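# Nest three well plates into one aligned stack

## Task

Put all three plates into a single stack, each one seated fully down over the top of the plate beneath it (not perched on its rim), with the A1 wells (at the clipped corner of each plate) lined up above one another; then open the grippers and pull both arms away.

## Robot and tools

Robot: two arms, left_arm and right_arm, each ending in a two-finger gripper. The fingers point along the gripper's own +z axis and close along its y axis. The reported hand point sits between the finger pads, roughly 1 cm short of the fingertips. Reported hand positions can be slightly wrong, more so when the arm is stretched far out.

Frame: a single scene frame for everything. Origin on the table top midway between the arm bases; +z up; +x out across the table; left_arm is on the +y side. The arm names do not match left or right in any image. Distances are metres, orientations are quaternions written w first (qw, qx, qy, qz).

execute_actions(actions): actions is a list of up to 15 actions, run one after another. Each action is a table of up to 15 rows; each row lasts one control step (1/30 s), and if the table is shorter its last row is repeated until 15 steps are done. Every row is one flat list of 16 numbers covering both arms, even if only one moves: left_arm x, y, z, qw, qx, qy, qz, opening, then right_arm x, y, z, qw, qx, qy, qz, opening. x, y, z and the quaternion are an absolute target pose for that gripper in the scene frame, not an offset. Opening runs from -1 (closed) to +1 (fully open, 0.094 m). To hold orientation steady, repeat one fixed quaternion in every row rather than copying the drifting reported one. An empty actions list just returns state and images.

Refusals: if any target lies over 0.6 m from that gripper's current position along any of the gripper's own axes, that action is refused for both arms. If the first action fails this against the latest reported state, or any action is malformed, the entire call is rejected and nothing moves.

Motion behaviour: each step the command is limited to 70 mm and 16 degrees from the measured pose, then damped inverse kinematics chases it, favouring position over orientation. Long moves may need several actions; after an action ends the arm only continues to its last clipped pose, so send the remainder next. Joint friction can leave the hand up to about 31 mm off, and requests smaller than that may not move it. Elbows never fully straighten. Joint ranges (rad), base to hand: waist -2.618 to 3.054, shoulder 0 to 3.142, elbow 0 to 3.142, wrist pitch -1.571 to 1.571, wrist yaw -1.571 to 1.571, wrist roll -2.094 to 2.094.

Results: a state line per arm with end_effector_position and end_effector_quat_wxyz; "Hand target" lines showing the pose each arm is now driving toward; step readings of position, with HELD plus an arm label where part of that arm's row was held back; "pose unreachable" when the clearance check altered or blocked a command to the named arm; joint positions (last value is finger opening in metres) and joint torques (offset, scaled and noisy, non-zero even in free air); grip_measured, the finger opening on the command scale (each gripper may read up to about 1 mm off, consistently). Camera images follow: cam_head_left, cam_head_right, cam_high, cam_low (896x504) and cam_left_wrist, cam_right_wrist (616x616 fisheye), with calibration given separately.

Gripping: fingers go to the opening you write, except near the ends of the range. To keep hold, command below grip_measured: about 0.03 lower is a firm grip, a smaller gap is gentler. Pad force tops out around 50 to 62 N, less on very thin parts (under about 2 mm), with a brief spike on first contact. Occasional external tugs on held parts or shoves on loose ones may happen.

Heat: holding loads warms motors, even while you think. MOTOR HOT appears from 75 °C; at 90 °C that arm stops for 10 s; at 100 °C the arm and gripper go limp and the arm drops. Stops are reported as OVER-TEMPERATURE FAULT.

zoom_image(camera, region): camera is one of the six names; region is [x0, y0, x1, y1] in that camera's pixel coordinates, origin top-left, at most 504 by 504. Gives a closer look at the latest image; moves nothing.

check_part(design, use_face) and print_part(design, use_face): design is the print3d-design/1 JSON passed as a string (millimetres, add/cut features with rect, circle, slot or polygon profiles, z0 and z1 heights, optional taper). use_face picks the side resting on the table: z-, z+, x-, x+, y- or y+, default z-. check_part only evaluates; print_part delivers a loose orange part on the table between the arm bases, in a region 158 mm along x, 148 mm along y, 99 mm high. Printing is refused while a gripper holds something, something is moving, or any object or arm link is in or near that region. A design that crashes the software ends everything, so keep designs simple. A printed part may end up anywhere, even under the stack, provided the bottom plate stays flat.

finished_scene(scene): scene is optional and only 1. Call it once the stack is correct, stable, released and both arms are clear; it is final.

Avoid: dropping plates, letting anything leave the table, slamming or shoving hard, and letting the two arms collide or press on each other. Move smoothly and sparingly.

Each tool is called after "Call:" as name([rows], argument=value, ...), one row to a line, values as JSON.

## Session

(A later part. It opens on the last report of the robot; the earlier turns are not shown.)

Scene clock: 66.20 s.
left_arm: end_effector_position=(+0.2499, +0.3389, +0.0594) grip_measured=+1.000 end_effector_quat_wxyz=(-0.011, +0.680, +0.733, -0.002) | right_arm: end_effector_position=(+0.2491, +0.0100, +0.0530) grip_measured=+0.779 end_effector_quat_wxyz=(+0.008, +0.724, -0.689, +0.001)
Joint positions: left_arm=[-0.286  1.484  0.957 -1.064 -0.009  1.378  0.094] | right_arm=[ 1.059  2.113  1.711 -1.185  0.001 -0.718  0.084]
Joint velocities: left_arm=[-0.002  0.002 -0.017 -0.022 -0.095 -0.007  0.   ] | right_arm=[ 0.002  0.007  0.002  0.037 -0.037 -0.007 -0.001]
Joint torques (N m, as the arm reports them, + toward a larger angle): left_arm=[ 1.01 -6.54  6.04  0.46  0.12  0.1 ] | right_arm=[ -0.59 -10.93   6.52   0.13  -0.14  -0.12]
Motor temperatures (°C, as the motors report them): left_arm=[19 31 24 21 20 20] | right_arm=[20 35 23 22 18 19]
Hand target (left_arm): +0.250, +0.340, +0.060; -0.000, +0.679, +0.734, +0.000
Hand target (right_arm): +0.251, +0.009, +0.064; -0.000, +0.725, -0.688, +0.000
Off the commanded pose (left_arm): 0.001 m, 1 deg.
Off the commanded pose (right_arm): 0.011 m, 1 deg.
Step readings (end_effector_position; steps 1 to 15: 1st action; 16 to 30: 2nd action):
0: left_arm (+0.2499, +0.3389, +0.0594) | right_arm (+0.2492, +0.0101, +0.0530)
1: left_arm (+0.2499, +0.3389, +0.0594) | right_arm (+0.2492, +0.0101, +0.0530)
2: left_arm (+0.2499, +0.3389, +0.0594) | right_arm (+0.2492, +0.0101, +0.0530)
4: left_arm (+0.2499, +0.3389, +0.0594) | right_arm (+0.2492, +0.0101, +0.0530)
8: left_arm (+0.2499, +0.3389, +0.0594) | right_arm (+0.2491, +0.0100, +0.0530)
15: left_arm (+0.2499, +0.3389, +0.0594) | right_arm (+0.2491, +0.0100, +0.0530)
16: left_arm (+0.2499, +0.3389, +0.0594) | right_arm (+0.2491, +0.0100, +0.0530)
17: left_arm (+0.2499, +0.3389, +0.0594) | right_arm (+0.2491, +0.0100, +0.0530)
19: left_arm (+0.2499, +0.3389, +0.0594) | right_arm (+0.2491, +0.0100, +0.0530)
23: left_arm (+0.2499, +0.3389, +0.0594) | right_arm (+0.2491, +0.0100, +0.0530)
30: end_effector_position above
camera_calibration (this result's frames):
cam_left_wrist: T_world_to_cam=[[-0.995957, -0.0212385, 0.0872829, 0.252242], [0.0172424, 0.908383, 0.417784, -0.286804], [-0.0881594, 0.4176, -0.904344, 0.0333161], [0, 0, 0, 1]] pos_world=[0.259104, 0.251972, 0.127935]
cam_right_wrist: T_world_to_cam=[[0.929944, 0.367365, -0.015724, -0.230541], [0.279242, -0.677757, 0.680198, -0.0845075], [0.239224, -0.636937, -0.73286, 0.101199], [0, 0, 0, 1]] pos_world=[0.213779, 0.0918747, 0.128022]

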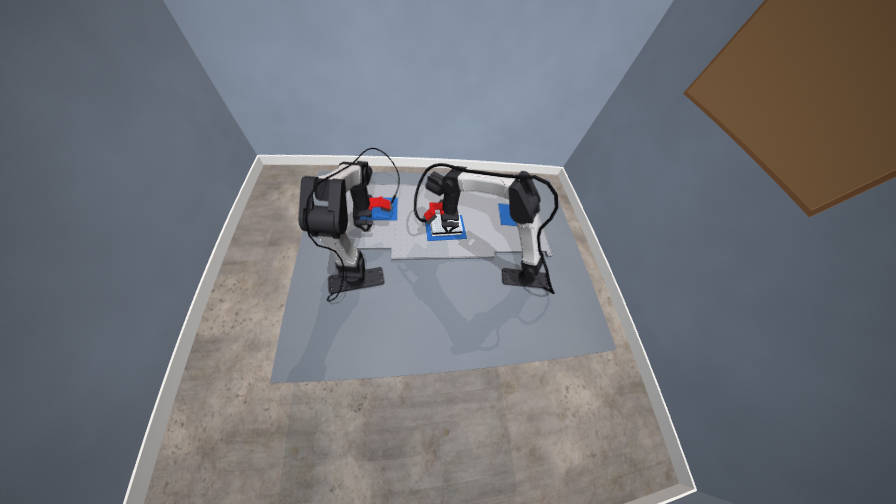

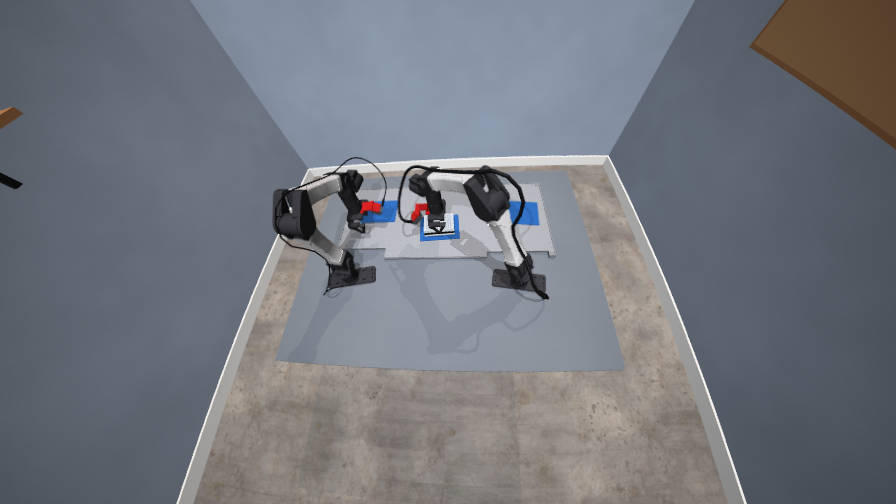

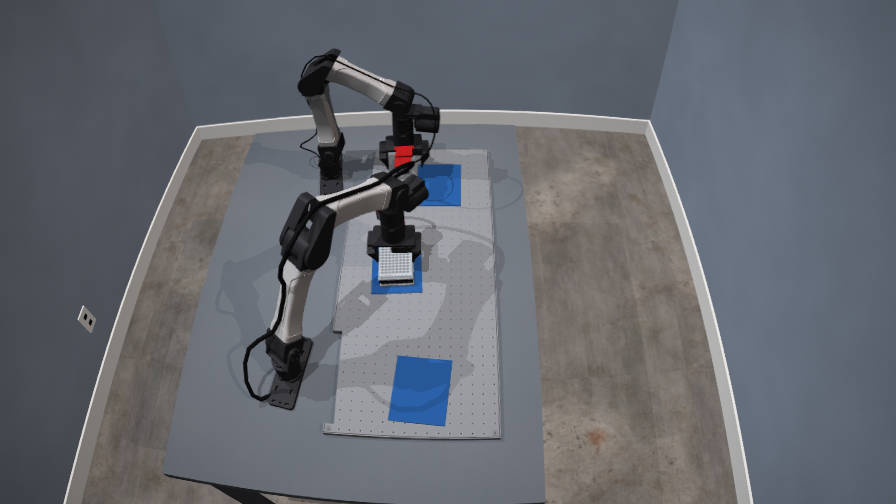

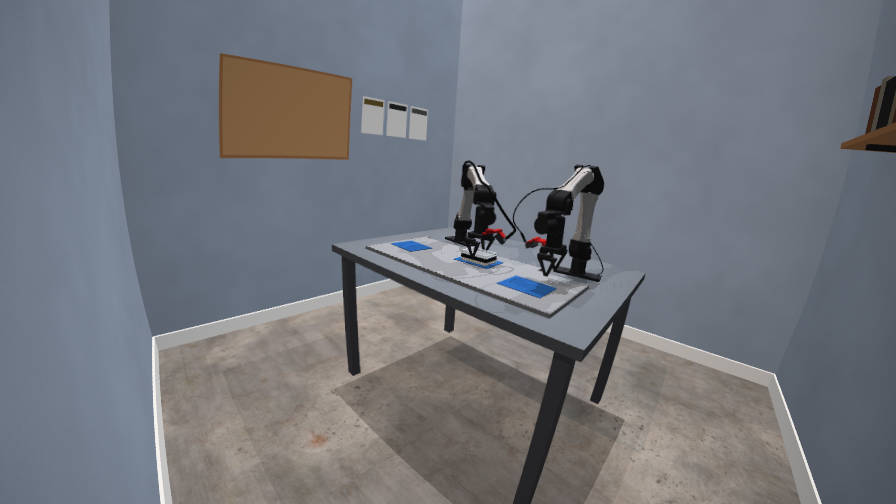

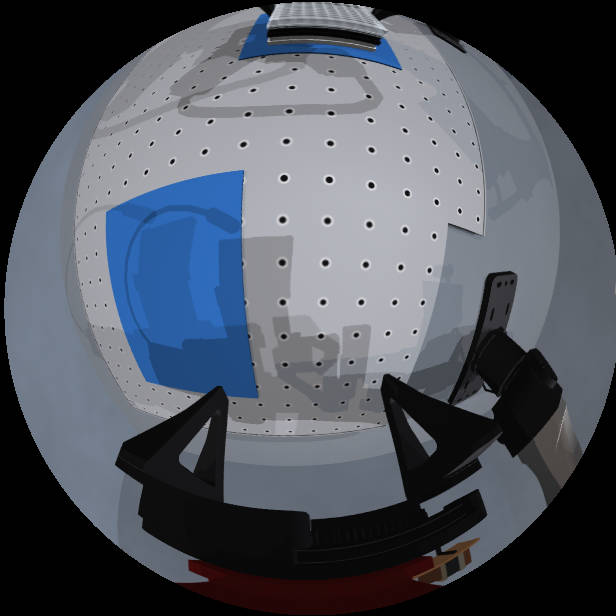

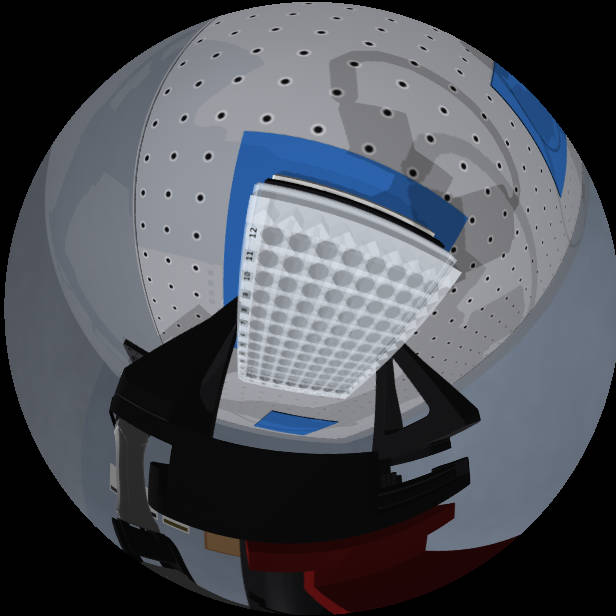

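Call:
execute_actions([
  [[0.25,0.34,0.06,0,0.679,0.734,0,1,0.251,0.0095,0.064,-0.005,-0.725,0.688,0,0.76]],
  [[0.25,0.34,0.06,0,0.679,0.734,0,1,0.251,0.0095,0.064,-0.005,-0.725,0.688,0,0.76]],
  [[0.25,0.34,0.06,0,0.679,0.734,0,1,0.251,0.0095,0.064,-0.005,-0.725,0.688,0,1]],
])

Call:
zoom_image(camera="cam_high", region=[360,235,435,300])

Call:
zoom_image(camera="cam_low", region=[445,235,515,275])

Scene clock: 68.47 s.
left_arm: end_effector_position=(+0.2499, +0.3389, +0.0594) grip_measured=+1.000 end_effector_quat_wxyz=(-0.011, +0.680, +0.733, -0.002) | right_arm: end_effector_position=(+0.2469, +0.0072, +0.0530) grip_measured=+0.997 end_effector_quat_wxyz=(+0.015, +0.724, -0.689, +0.002)
Joint positions: left_arm=[-0.286  1.484  0.957 -1.064 -0.009  1.378  0.094] | right_arm=[ 1.059  2.113  1.711 -1.199  0.001 -0.718  0.094]
Joint velocities: left_arm=[-0.017 -0.002 -0.007  0.051  0.022 -0.022  0.   ] | right_arm=[-0.007 -0.017  0.012  0.051  0.007  0.007  0.001]
Joint torques (N m, as the arm reports them, + toward a larger angle): left_arm=[ 0.82 -6.44  6.11  0.41  0.2   0.14] | right_arm=[ -0.53 -10.3    7.47   0.08  -0.14  -0.13]
Motor temperatures (°C, as the motors report them): left_arm=[19 31 24 21 20 20] | right_arm=[20 36 23 22 18 19]
Hand target (left_arm): +0.250, +0.340, +0.060; -0.000, +0.679, +0.734, +0.000
Hand target (right_arm): +0.251, +0.009, +0.064; +0.005, +0.725, -0.688, +0.000
Off the commanded pose (left_arm): 0.001 m, 1 deg.
Off the commanded pose (right_arm): 0.012 m, 1 deg.
Step readings (end_effector_position; steps 1 to 15: 1st action; 16 to 30: 2nd action; 31 to 45: 3rd action):
0: left_arm (+0.2499, +0.3389, +0.0594) | right_arm (+0.2491, +0.0100, +0.0530)
1: left_arm (+0.2499, +0.3389, +0.0594) | right_arm (+0.2489, +0.0098, +0.0530)
2: left_arm (+0.2499, +0.3389, +0.0594) | right_arm (+0.2487, +0.0095, +0.0530)
4: left_arm (+0.2499, +0.3389, +0.0594) | right_arm (+0.2486, +0.0094, +0.0530)
8: left_arm (+0.2499, +0.3389, +0.0594) | right_arm (+0.2486, +0.0094, +0.0530)
15: left_arm (+0.2499, +0.3389, +0.0594) | right_arm (+0.2486, +0.0094, +0.0530)
16: left_arm (+0.2499, +0.3389, +0.0594) | right_arm (+0.2486, +0.0094, +0.0530)
17: left_arm (+0.2499, +0.3389, +0.0594) | right_arm (+0.2486, +0.0094, +0.0530)
19: left_arm (+0.2499, +0.3389, +0.0594) | right_arm (+0.2486, +0.0094, +0.0530)
23: left_arm (+0.2499, +0.3389, +0.0594) | right_arm (+0.2486, +0.0094, +0.0530)
30: left_arm (+0.2499, +0.3389, +0.0594) | right_arm (+0.2486, +0.0094, +0.0530)
31: left_arm (+0.2499, +0.3389, +0.0594) | right_arm (+0.2485, +0.0092, +0.0530)
32: left_arm (+0.2499, +0.3389, +0.0594) | right_arm (+0.2482, +0.0089, +0.0530)
34: left_arm (+0.2499, +0.3389, +0.0594) | right_arm (+0.2477, +0.0081, +0.0530)
38: left_arm (+0.2499, +0.3389, +0.0594) | right_arm (+0.2471, +0.0075, +0.0530)
45: end_effector_position above
camera_calibration (this result's frames):
cam_left_wrist: T_world_to_cam=[[-0.995957, -0.0212385, 0.0872829, 0.252242], [0.0172424, 0.908383, 0.417784, -0.286804], [-0.0881594, 0.4176, -0.904344, 0.0333161], [0, 0, 0, 1]] pos_world=[0.259104, 0.251972, 0.127935]
cam_right_wrist: T_world_to_cam=[[0.929746, 0.367115, -0.0282572, -0.226743], [0.285378, -0.66999, 0.685326, -0.0876862], [0.232661, -0.645244, -0.727688, 0.101415], [0, 0, 0, 1]] pos_world=[0.212242, 0.0899289, 0.127485]

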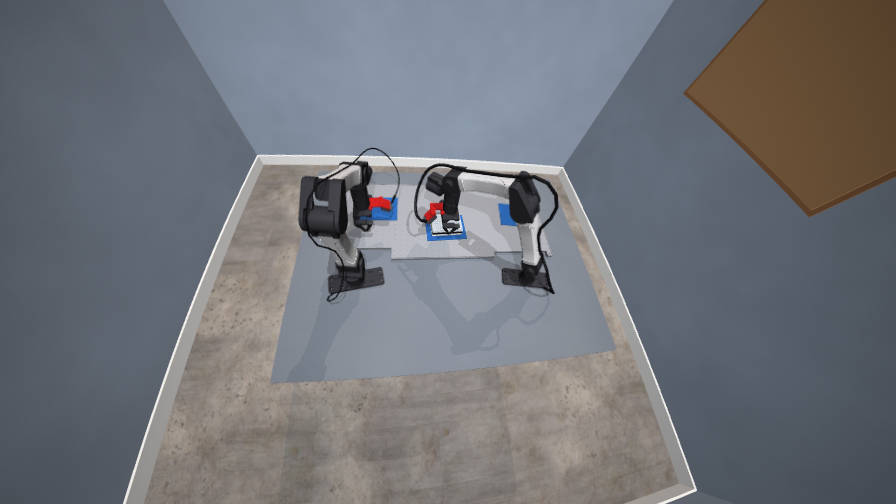

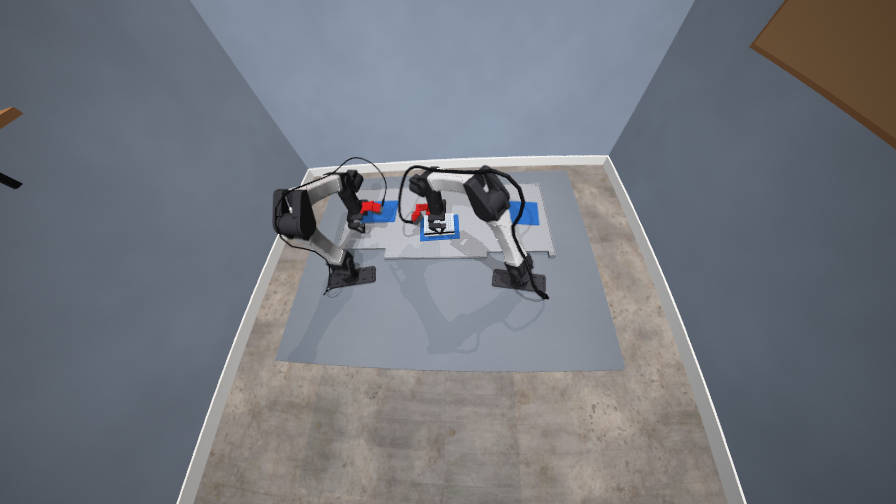

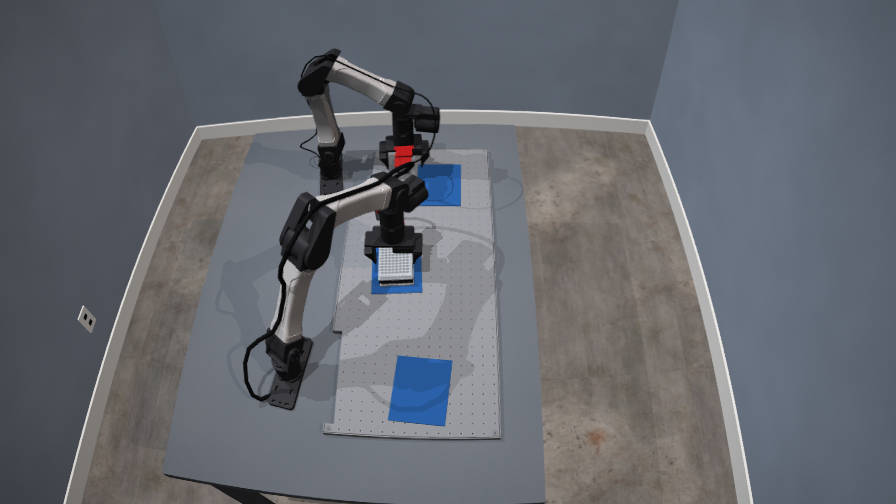

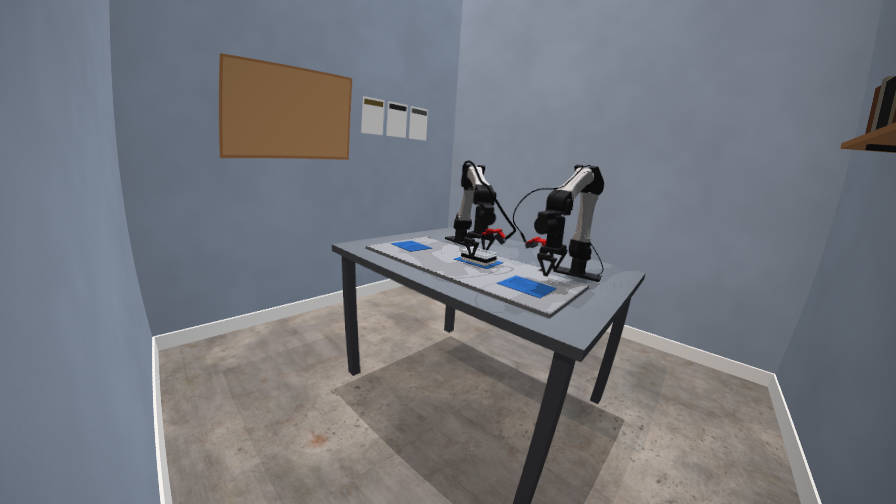

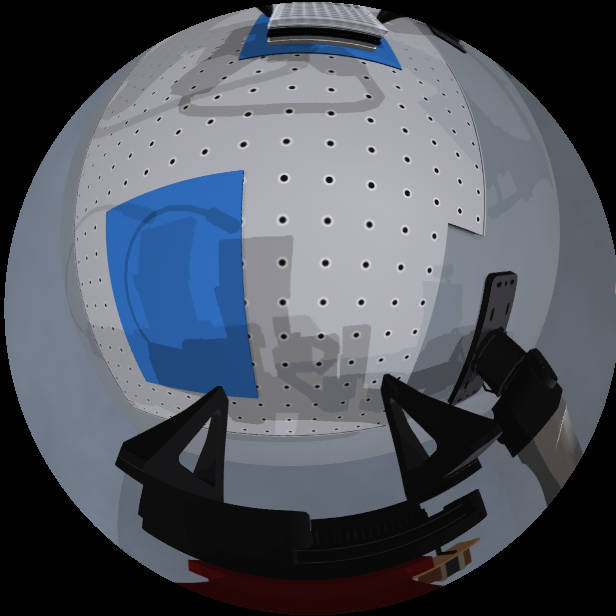

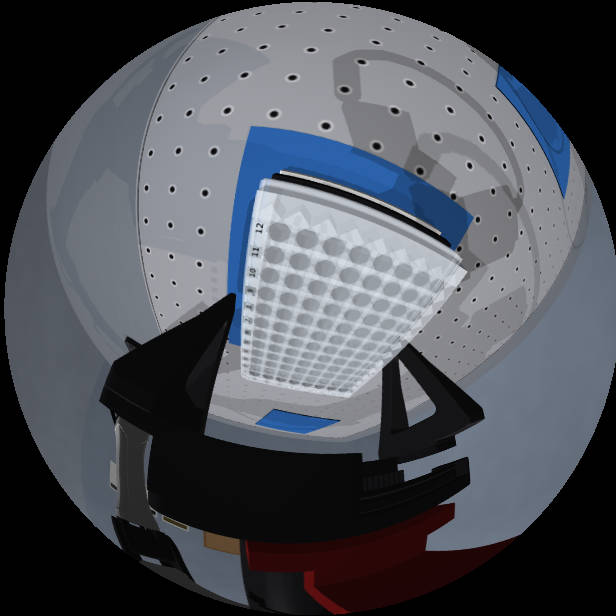

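Region (360, 235, 435, 300) of cam_high's 896x504 image, scaled by 6.720, with more detail than that image has; it fills the top 437 rows of this view, and the rest is white.

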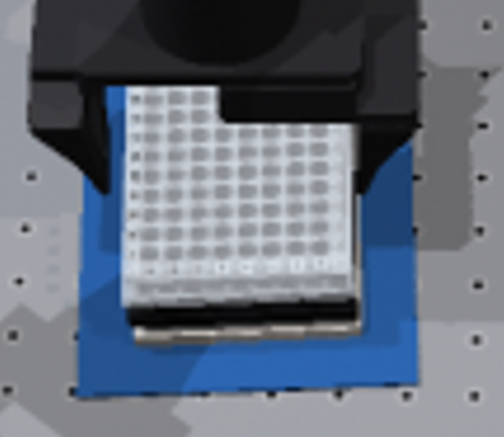

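Region (445, 235, 515, 275) of cam_low's 896x504 image, scaled by 7.200, with more detail than that image has; it fills the top 288 rows of this view, and the rest is white.

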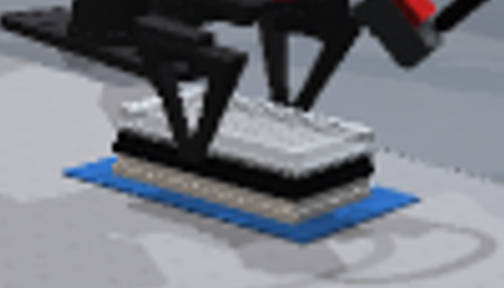

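Seems dropped in. Retreat and inspect.

Call:
execute_actions([
  [[0.25,0.34,0.06,0,0.679,0.734,0,1,0.252,0.013,0.066,0.003,-0.725,0.688,0,1]],
  [[0.25,0.34,0.06,0,0.679,0.734,0,1,0.252,0.013,0.074,0.003,-0.725,0.688,0,1]],
  [[0.25,0.34,0.06,0,0.679,0.734,0,1,0.252,0.013,0.085,0,-0.725,0.688,0,1]],
  [[0.25,0.34,0.06,0,0.679,0.734,0,1,0.252,0.0,0.11,0,-0.725,0.688,0,1]],
  [[0.25,0.34,0.06,0,0.679,0.734,0,1,0.27,-0.15,0.11,0,-0.725,0.688,0,1]],
  [[0.25,0.34,0.06,0,0.679,0.734,0,1,0.3,-0.33,0.1,0,-0.725,0.688,0,1]],
  [[0.25,0.34,0.06,0,0.679,0.734,0,1,0.3,-0.33,0.1,0,-0.725,0.688,0,1]],
])

Call:
zoom_image(camera="cam_high", region=[360,235,435,300])

Call:
zoom_image(camera="cam_low", region=[445,235,515,275])

Call:
zoom_image(camera="cam_head_right", region=[415,210,465,245])

Call:
zoom_image(camera="cam_left_wrist", region=[230,0,420,80])

Scene clock: 73.10 s.
left_arm: end_effector_position=(+0.2499, +0.3389, +0.0594) grip_measured=+1.000 end_effector_quat_wxyz=(-0.011, +0.680, +0.733, -0.002) | right_arm: end_effector_position=(+0.2921, -0.3321, +0.0991) grip_measured=+0.997 end_effector_quat_wxyz=(+0.012, +0.720, -0.693, -0.005)
Joint positions: left_arm=[-0.286  1.484  0.957 -1.064 -0.009  1.378  0.094] | right_arm=[ 0.071  1.678  1.314 -1.229  0.013 -1.695  0.094]
Joint velocities: left_arm=[-0.007 -0.007 -0.012  0.007 -0.007 -0.007  0.   ] | right_arm=[ 0.012 -0.017  0.007 -0.037 -0.051 -0.022  0.   ]
Joint torques (N m, as the arm reports them, + toward a larger angle): left_arm=[ 0.92 -6.66  6.31  0.48  0.17  0.15] | right_arm=[ 0.   -5.62  6.47  0.39 -0.28 -0.13]
Motor temperatures (°C, as the motors report them): left_arm=[19 31 25 21 20 20] | right_arm=[20 37 24 22 18 19]
Hand target (left_arm): +0.250, +0.340, +0.060; -0.000, +0.679, +0.734, +0.000
Hand target (right_arm): +0.300, -0.330, +0.100; +0.000, +0.725, -0.688, +0.000
Off the commanded pose (left_arm): 0.001 m, 1 deg.
Off the commanded pose (right_arm): 0.008 m, 2 deg.
Step readings (end_effector_position; steps 1 to 15: 1st action; 16 to 30: 2nd action; 31 to 45: 3rd action; 46 to 60: 4th action; 61 to 75: 5th action; 76 to 90: 6th action; 91 to 105: 7th action):
0: left_arm (+0.2499, +0.3389, +0.0594) | right_arm (+0.2468, +0.0071, +0.0530)
1: left_arm (+0.2499, +0.3389, +0.0594) | right_arm (+0.2468, +0.0071, +0.0530)
2: left_arm (+0.2499, +0.3389, +0.0594) | right_arm (+0.2468, +0.0071, +0.0530)
4: left_arm (+0.2499, +0.3389, +0.0594) | right_arm (+0.2468, +0.0071, +0.0530)
8: left_arm (+0.2499, +0.3389, +0.0594) | right_arm (+0.2468, +0.0071, +0.0530)
15: left_arm (+0.2499, +0.3389, +0.0594) | right_arm (+0.2468, +0.0071, +0.0530)
16: left_arm (+0.2499, +0.3389, +0.0594) | right_arm (+0.2469, +0.0071, +0.0539)
17: left_arm (+0.2499, +0.3389, +0.0594) | right_arm (+0.2471, +0.0074, +0.0551)
19: left_arm (+0.2499, +0.3389, +0.0594) | right_arm (+0.2485, +0.0093, +0.0581)
23: left_arm (+0.2499, +0.3389, +0.0594) | right_arm (+0.2495, +0.0104, +0.0598)
30: left_arm (+0.2499, +0.3389, +0.0594) | right_arm (+0.2488, +0.0095, +0.0598)
31: left_arm (+0.2499, +0.3389, +0.0594) | right_arm (+0.2487, +0.0094, +0.0616)
32: left_arm (+0.2499, +0.3389, +0.0594) | right_arm (+0.2486, +0.0094, +0.0637)
34: left_arm (+0.2499, +0.3389, +0.0594) | right_arm (+0.2503, +0.0116, +0.0690)
38: left_arm (+0.2499, +0.3389, +0.0594) | right_arm (+0.2512, +0.0126, +0.0721)
45: left_arm (+0.2499, +0.3389, +0.0594) | right_arm (+0.2495, +0.0105, +0.0722)
46: left_arm (+0.2499, +0.3389, +0.0594) | right_arm (+0.2492, +0.0094, +0.0737)
47: left_arm (+0.2499, +0.3389, +0.0594) | right_arm (+0.2483, +0.0072, +0.0759)
49: left_arm (+0.2499, +0.3389, +0.0594) | right_arm (+0.2483, +0.0037, +0.0838)
53: left_arm (+0.2499, +0.3389, +0.0594) | right_arm (+0.2505, +0.0019, +0.0969)
60: left_arm (+0.2499, +0.3389, +0.0594) | right_arm (+0.2489, +0.0001, +0.0982)
61: left_arm (+0.2499, +0.3389, +0.0594) | right_arm (+0.2500, -0.0038, +0.0965)
62: left_arm (+0.2499, +0.3389, +0.0594) | right_arm (+0.2482, -0.0171, +0.0939)
64: left_arm (+0.2499, +0.3389, +0.0594) | right_arm (+0.2478, -0.0571, +0.0913)
68: left_arm (+0.2499, +0.3389, +0.0594) | right_arm (+0.2613, -0.1346, +0.0985)
75: left_arm (+0.2499, +0.3389, +0.0594) | right_arm (+0.2727, -0.1541, +0.1120)
76: left_arm (+0.2499, +0.3389, +0.0594) | right_arm (+0.2743, -0.1582, +0.1106)
77: left_arm (+0.2499, +0.3389, +0.0594) | right_arm (+0.2758, -0.1713, +0.1083)
79: left_arm (+0.2499, +0.3389, +0.0594) | right_arm (+0.2795, -0.2118, +0.1038)
83: left_arm (+0.2499, +0.3389, +0.0594) | right_arm (+0.2897, -0.2962, +0.0992)
90: left_arm (+0.2499, +0.3389, +0.0594) | right_arm (+0.2919, -0.3348, +0.0992)
91: left_arm (+0.2499, +0.3389, +0.0594) | right_arm (+0.2919, -0.3344, +0.0991)
92: left_arm (+0.2499, +0.3389, +0.0594) | right_arm (+0.2919, -0.3340, +0.0991)
94: left_arm (+0.2499, +0.3389, +0.0594) | right_arm (+0.2920, -0.3333, +0.0991)
98: left_arm (+0.2499, +0.3389, +0.0594) | right_arm (+0.2921, -0.3326, +0.0991)
105: end_effector_position above
camera_calibration (this result's frames):
cam_left_wrist: T_world_to_cam=[[-0.995957, -0.0212385, 0.0872829, 0.252242], [0.0172424, 0.908383, 0.417784, -0.286804], [-0.0881594, 0.4176, -0.904344, 0.0333161], [0, 0, 0, 1]] pos_world=[0.259104, 0.251972, 0.127935]
cam_right_wrist: T_world_to_cam=[[0.933656, 0.35714, -0.0271544, -0.147487], [0.280729, -0.682596, 0.674725, -0.36125], [0.222436, -0.637584, -0.737569, -0.0879972], [0, 0, 0, 1]] pos_world=[0.258689, -0.25002, 0.174835]

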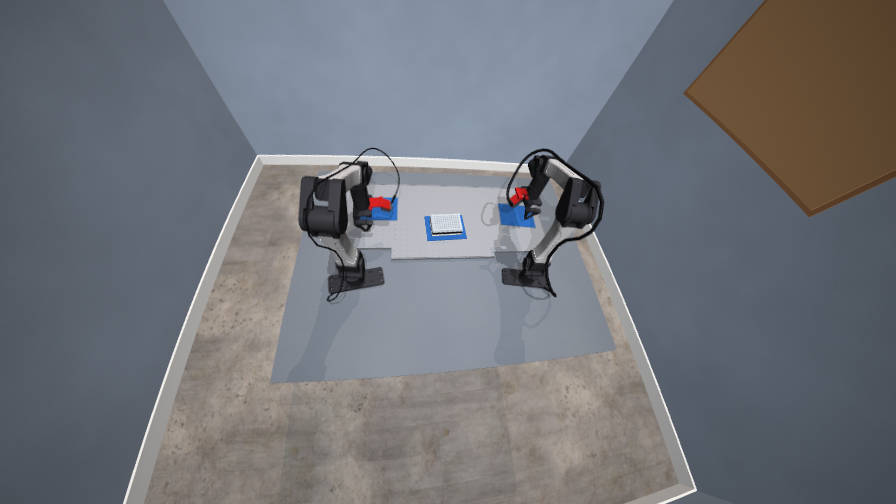

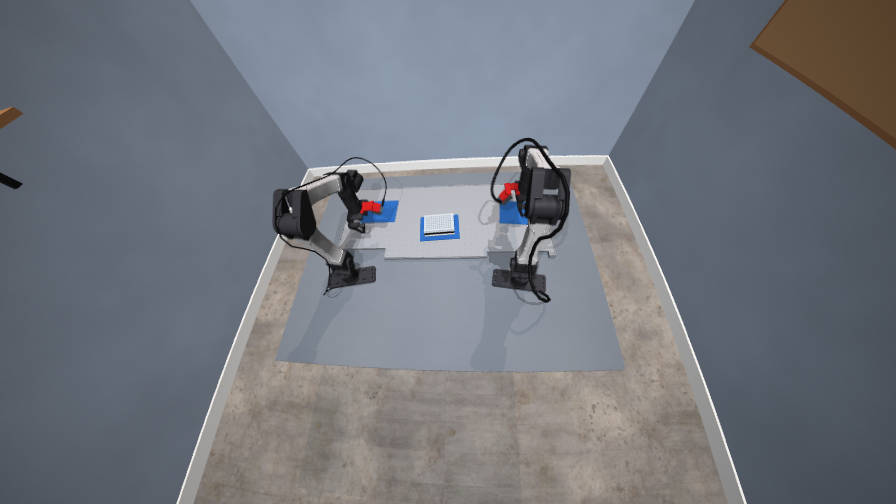

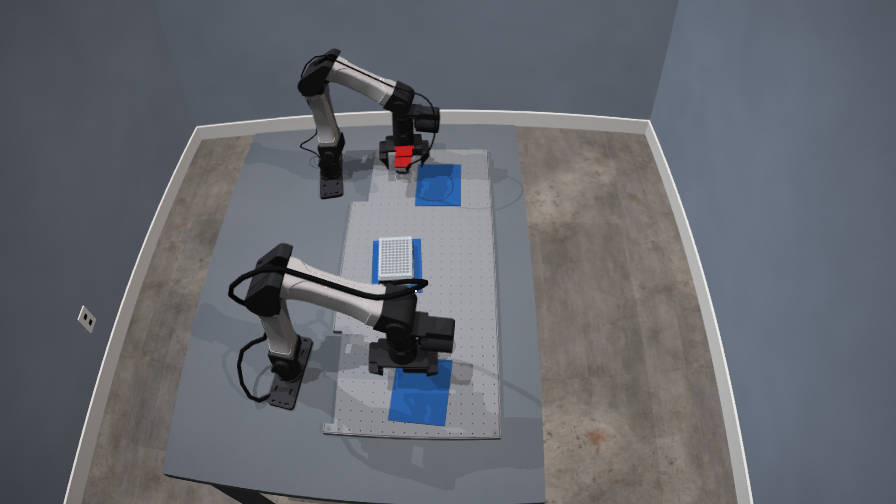

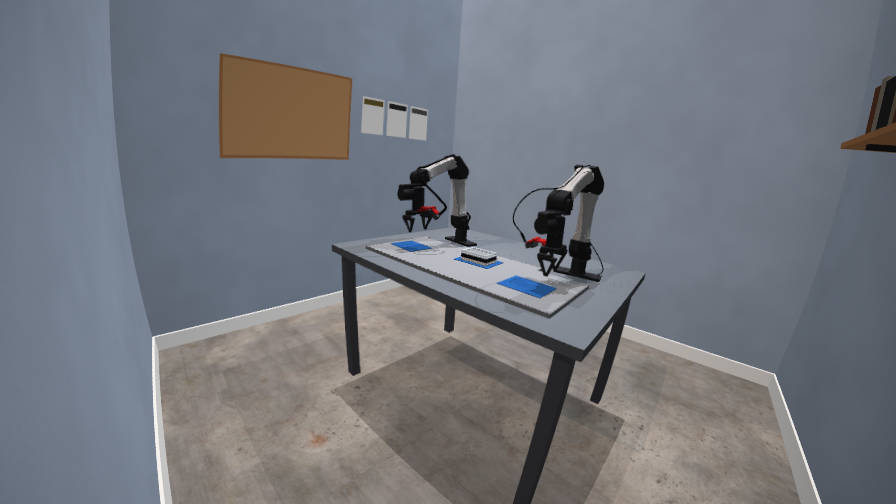

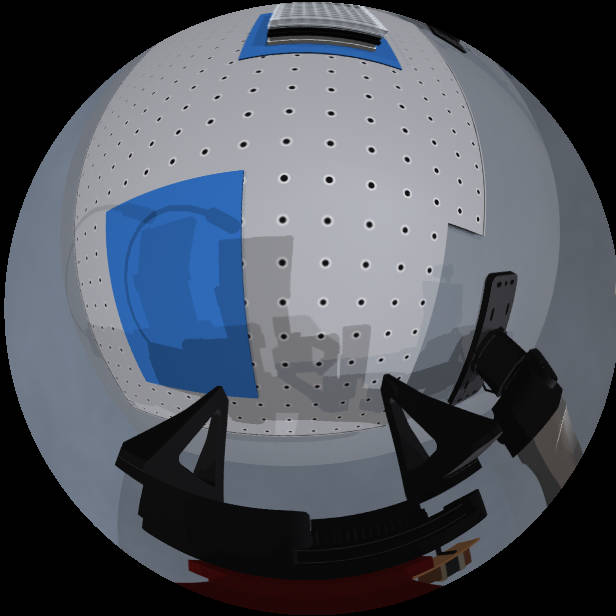

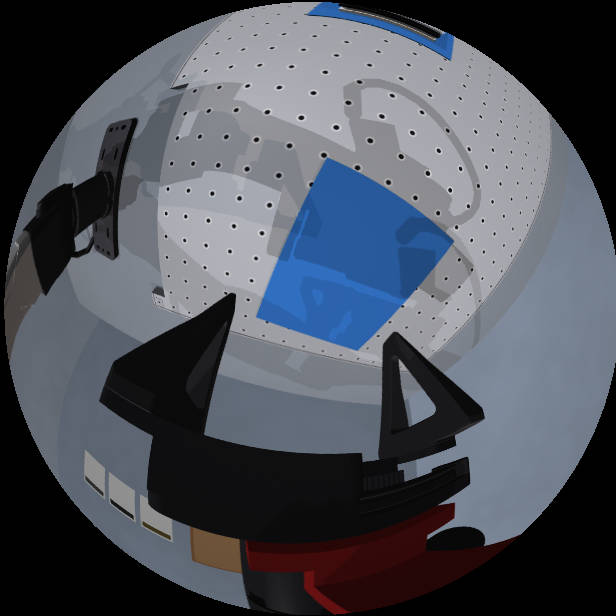

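Region (360, 235, 435, 300) of cam_high's 896x504 image, scaled by 6.720, with more detail than that image has; it fills the top 437 rows of this view, and the rest is white.

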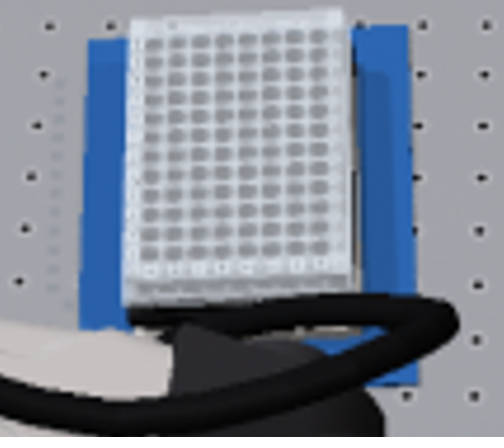

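Region (445, 235, 515, 275) of cam_low's 896x504 image, scaled by 7.200, with more detail than that image has; it fills the top 288 rows of this view, and the rest is white.

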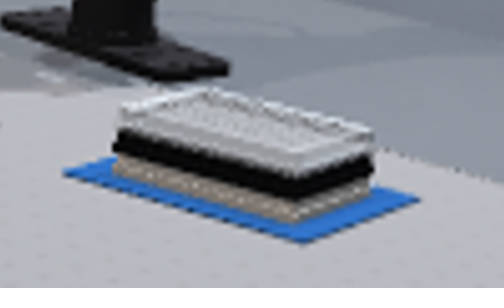

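Region (415, 210, 465, 245) of cam_head_right's 896x504 image, scaled by 10.080, with more detail than that image has; it fills the top 353 rows of this view, and the rest is white.

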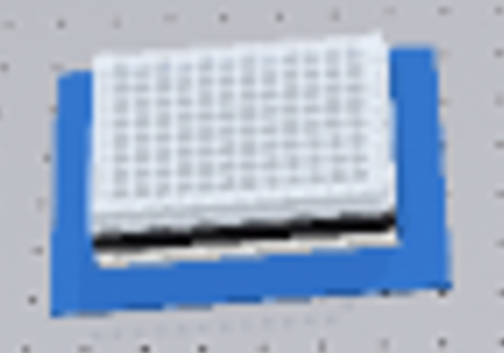

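Region (230, 0, 420, 80) of cam_left_wrist's 616x616 image, scaled by 2.653, with more detail than that image has; it fills the top 212 rows of this view, and the rest is white.

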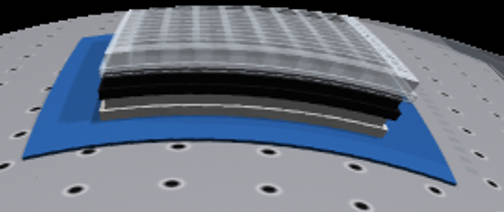

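Call:
execute_actions([
  [[0.25,0.34,0.06,0,0.679,0.734,0,1,0.3,-0.24,0.08,0,-0.725,0.688,0,1]],
  [[0.25,0.34,0.06,0,0.679,0.734,0,1,0.3,-0.24,0.08,0,-0.725,0.688,0,1]],
])

Call:
zoom_image(camera="cam_right_wrist", region=[260,0,500,130])

Scene clock: 74.80 s.
left_arm: end_effector_position=(+0.2499, +0.3389, +0.0594) grip_measured=+1.000 end_effector_quat_wxyz=(-0.011, +0.680, +0.733, -0.002) | right_arm: end_effector_position=(+0.2961, -0.2375, +0.0843) grip_measured=+0.997 end_effector_quat_wxyz=(-0.001, +0.731, -0.682, -0.004)
Joint positions: left_arm=[-0.286  1.484  0.957 -1.064 -0.009  1.378  0.094] | right_arm=[ 0.377  1.707  1.288 -1.155 -0.007 -1.42   0.094]
Joint velocities: left_arm=[-0.007 -0.002  0.002 -0.007  0.007 -0.051  0.   ] | right_arm=[ 0.012  0.012 -0.002 -0.007 -0.081  0.007 -0.001]
Joint torques (N m, as the arm reports them, + toward a larger angle): left_arm=[ 0.76 -6.53  6.22  0.48  0.13  0.1 ] | right_arm=[-0.73 -5.45  5.51  0.48 -0.07  0.1 ]
Motor temperatures (°C, as the motors report them): left_arm=[19 31 25 21 20 20] | right_arm=[20 36 24 22 18 19]
Hand target (left_arm): +0.250, +0.340, +0.060; -0.000, +0.679, +0.734, +0.000
Hand target (right_arm): +0.300, -0.240, +0.080; +0.000, +0.725, -0.688, -0.000
Off the commanded pose (left_arm): 0.001 m, 1 deg.
Off the commanded pose (right_arm): 0.006 m, 1 deg.
Step readings (end_effector_position; steps 1 to 15: 1st action; 16 to 30: 2nd action):
0: left_arm (+0.2499, +0.3389, +0.0594) | right_arm (+0.2921, -0.3320, +0.0991)
1: left_arm (+0.2499, +0.3389, +0.0594) | right_arm (+0.2928, -0.3269, +0.0978)
2: left_arm (+0.2499, +0.3389, +0.0594) | right_arm (+0.2940, -0.3133, +0.0958)
4: left_arm (+0.2499, +0.3389, +0.0594) | right_arm (+0.2937, -0.2741, +0.0914)
8: left_arm (+0.2499, +0.3389, +0.0594) | right_arm (+0.2930, -0.2370, +0.0856)
15: left_arm (+0.2499, +0.3389, +0.0594) | right_arm (+0.2961, -0.2375, +0.0843)
16: left_arm (+0.2499, +0.3389, +0.0594) | right_arm (+0.2961, -0.2375, +0.0843)
17: left_arm (+0.2499, +0.3389, +0.0594) | right_arm (+0.2961, -0.2375, +0.0843)
19: left_arm (+0.2499, +0.3389, +0.0594) | right_arm (+0.2961, -0.2375, +0.0843)
23: left_arm (+0.2499, +0.3389, +0.0594) | right_arm (+0.2961, -0.2375, +0.0843)
30: end_effector_position above
camera_calibration (this result's frames):
cam_left_wrist: T_world_to_cam=[[-0.995957, -0.0212385, 0.0872829, 0.252242], [0.0172424, 0.908383, 0.417784, -0.286804], [-0.0881594, 0.4176, -0.904344, 0.0333161], [0, 0, 0, 1]] pos_world=[0.259104, 0.251972, 0.127935]
cam_right_wrist: T_world_to_cam=[[0.922697, 0.385507, -0.0037999, -0.177436], [0.289233, -0.685684, 0.667968, -0.290486], [0.254901, -0.617431, -0.74418, -0.0437657], [0, 0, 0, 1]] pos_world=[0.258894, -0.157801, 0.160792]

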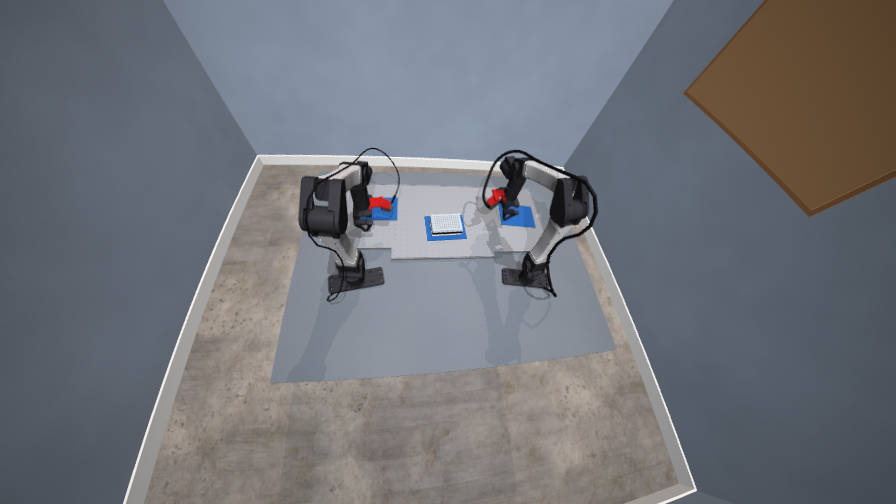

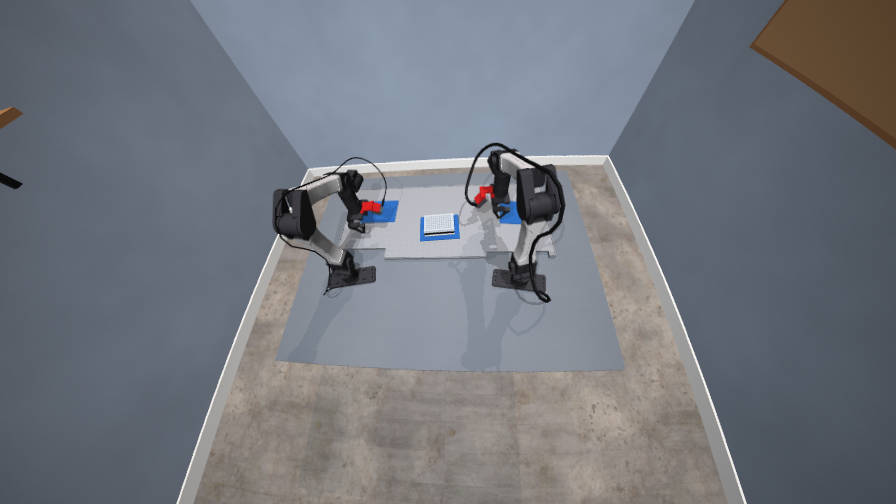

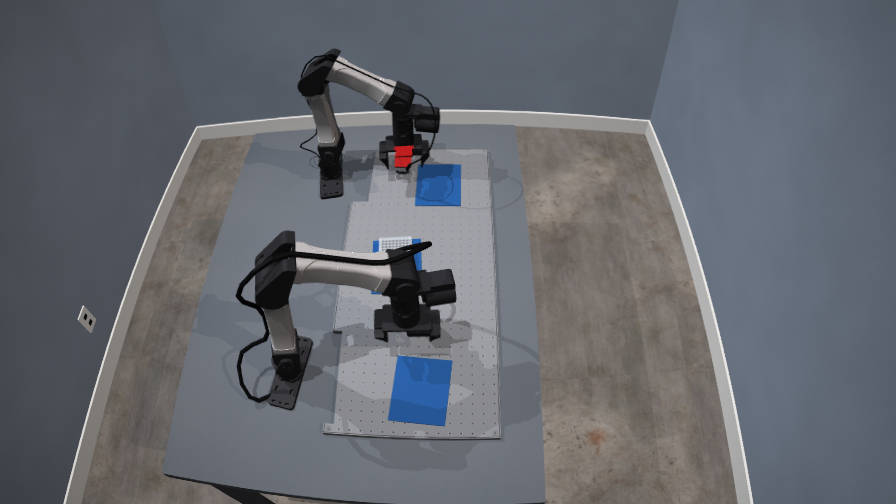

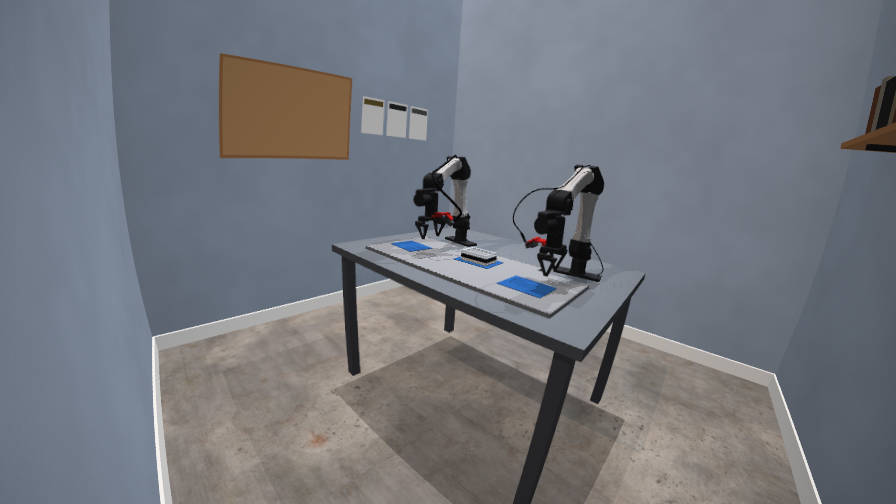

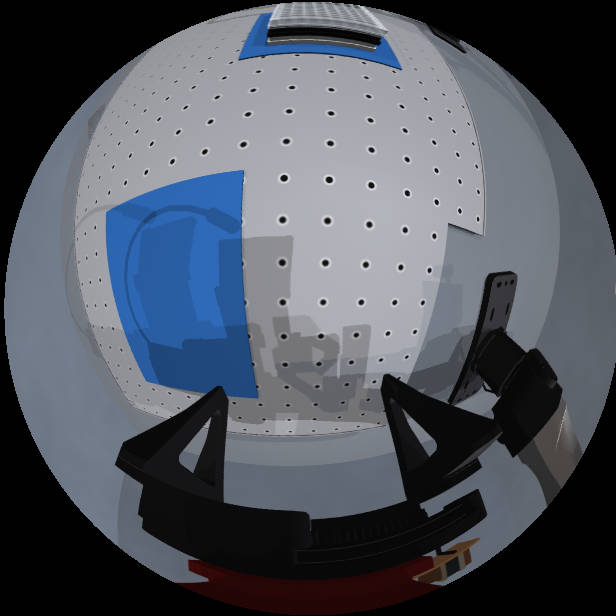

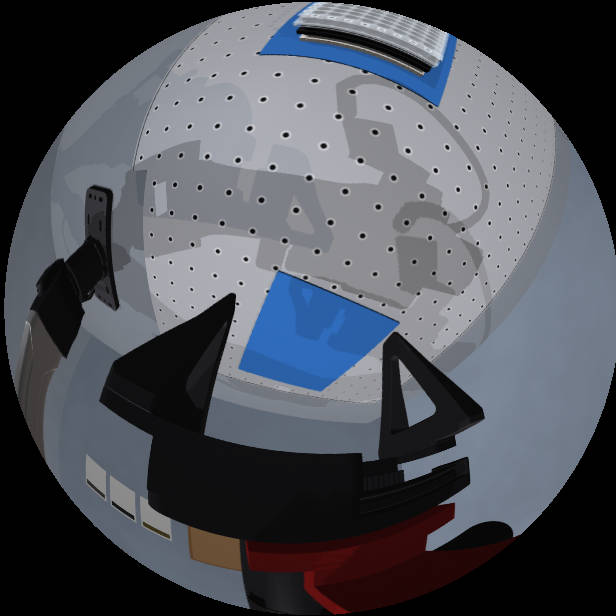

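Region (260, 0, 500, 130) of cam_right_wrist's 616x616 image, scaled by 2.100, with more detail than that image has; it fills the top 273 rows of this view, and the rest is white.

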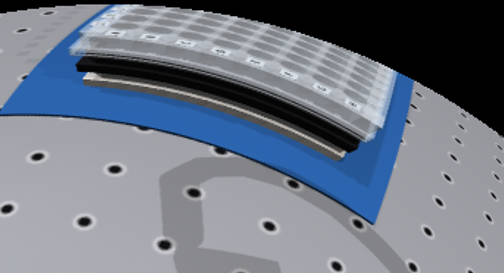

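Bands are even.

Call:
finished_scene()

The scene is finished: the task was done.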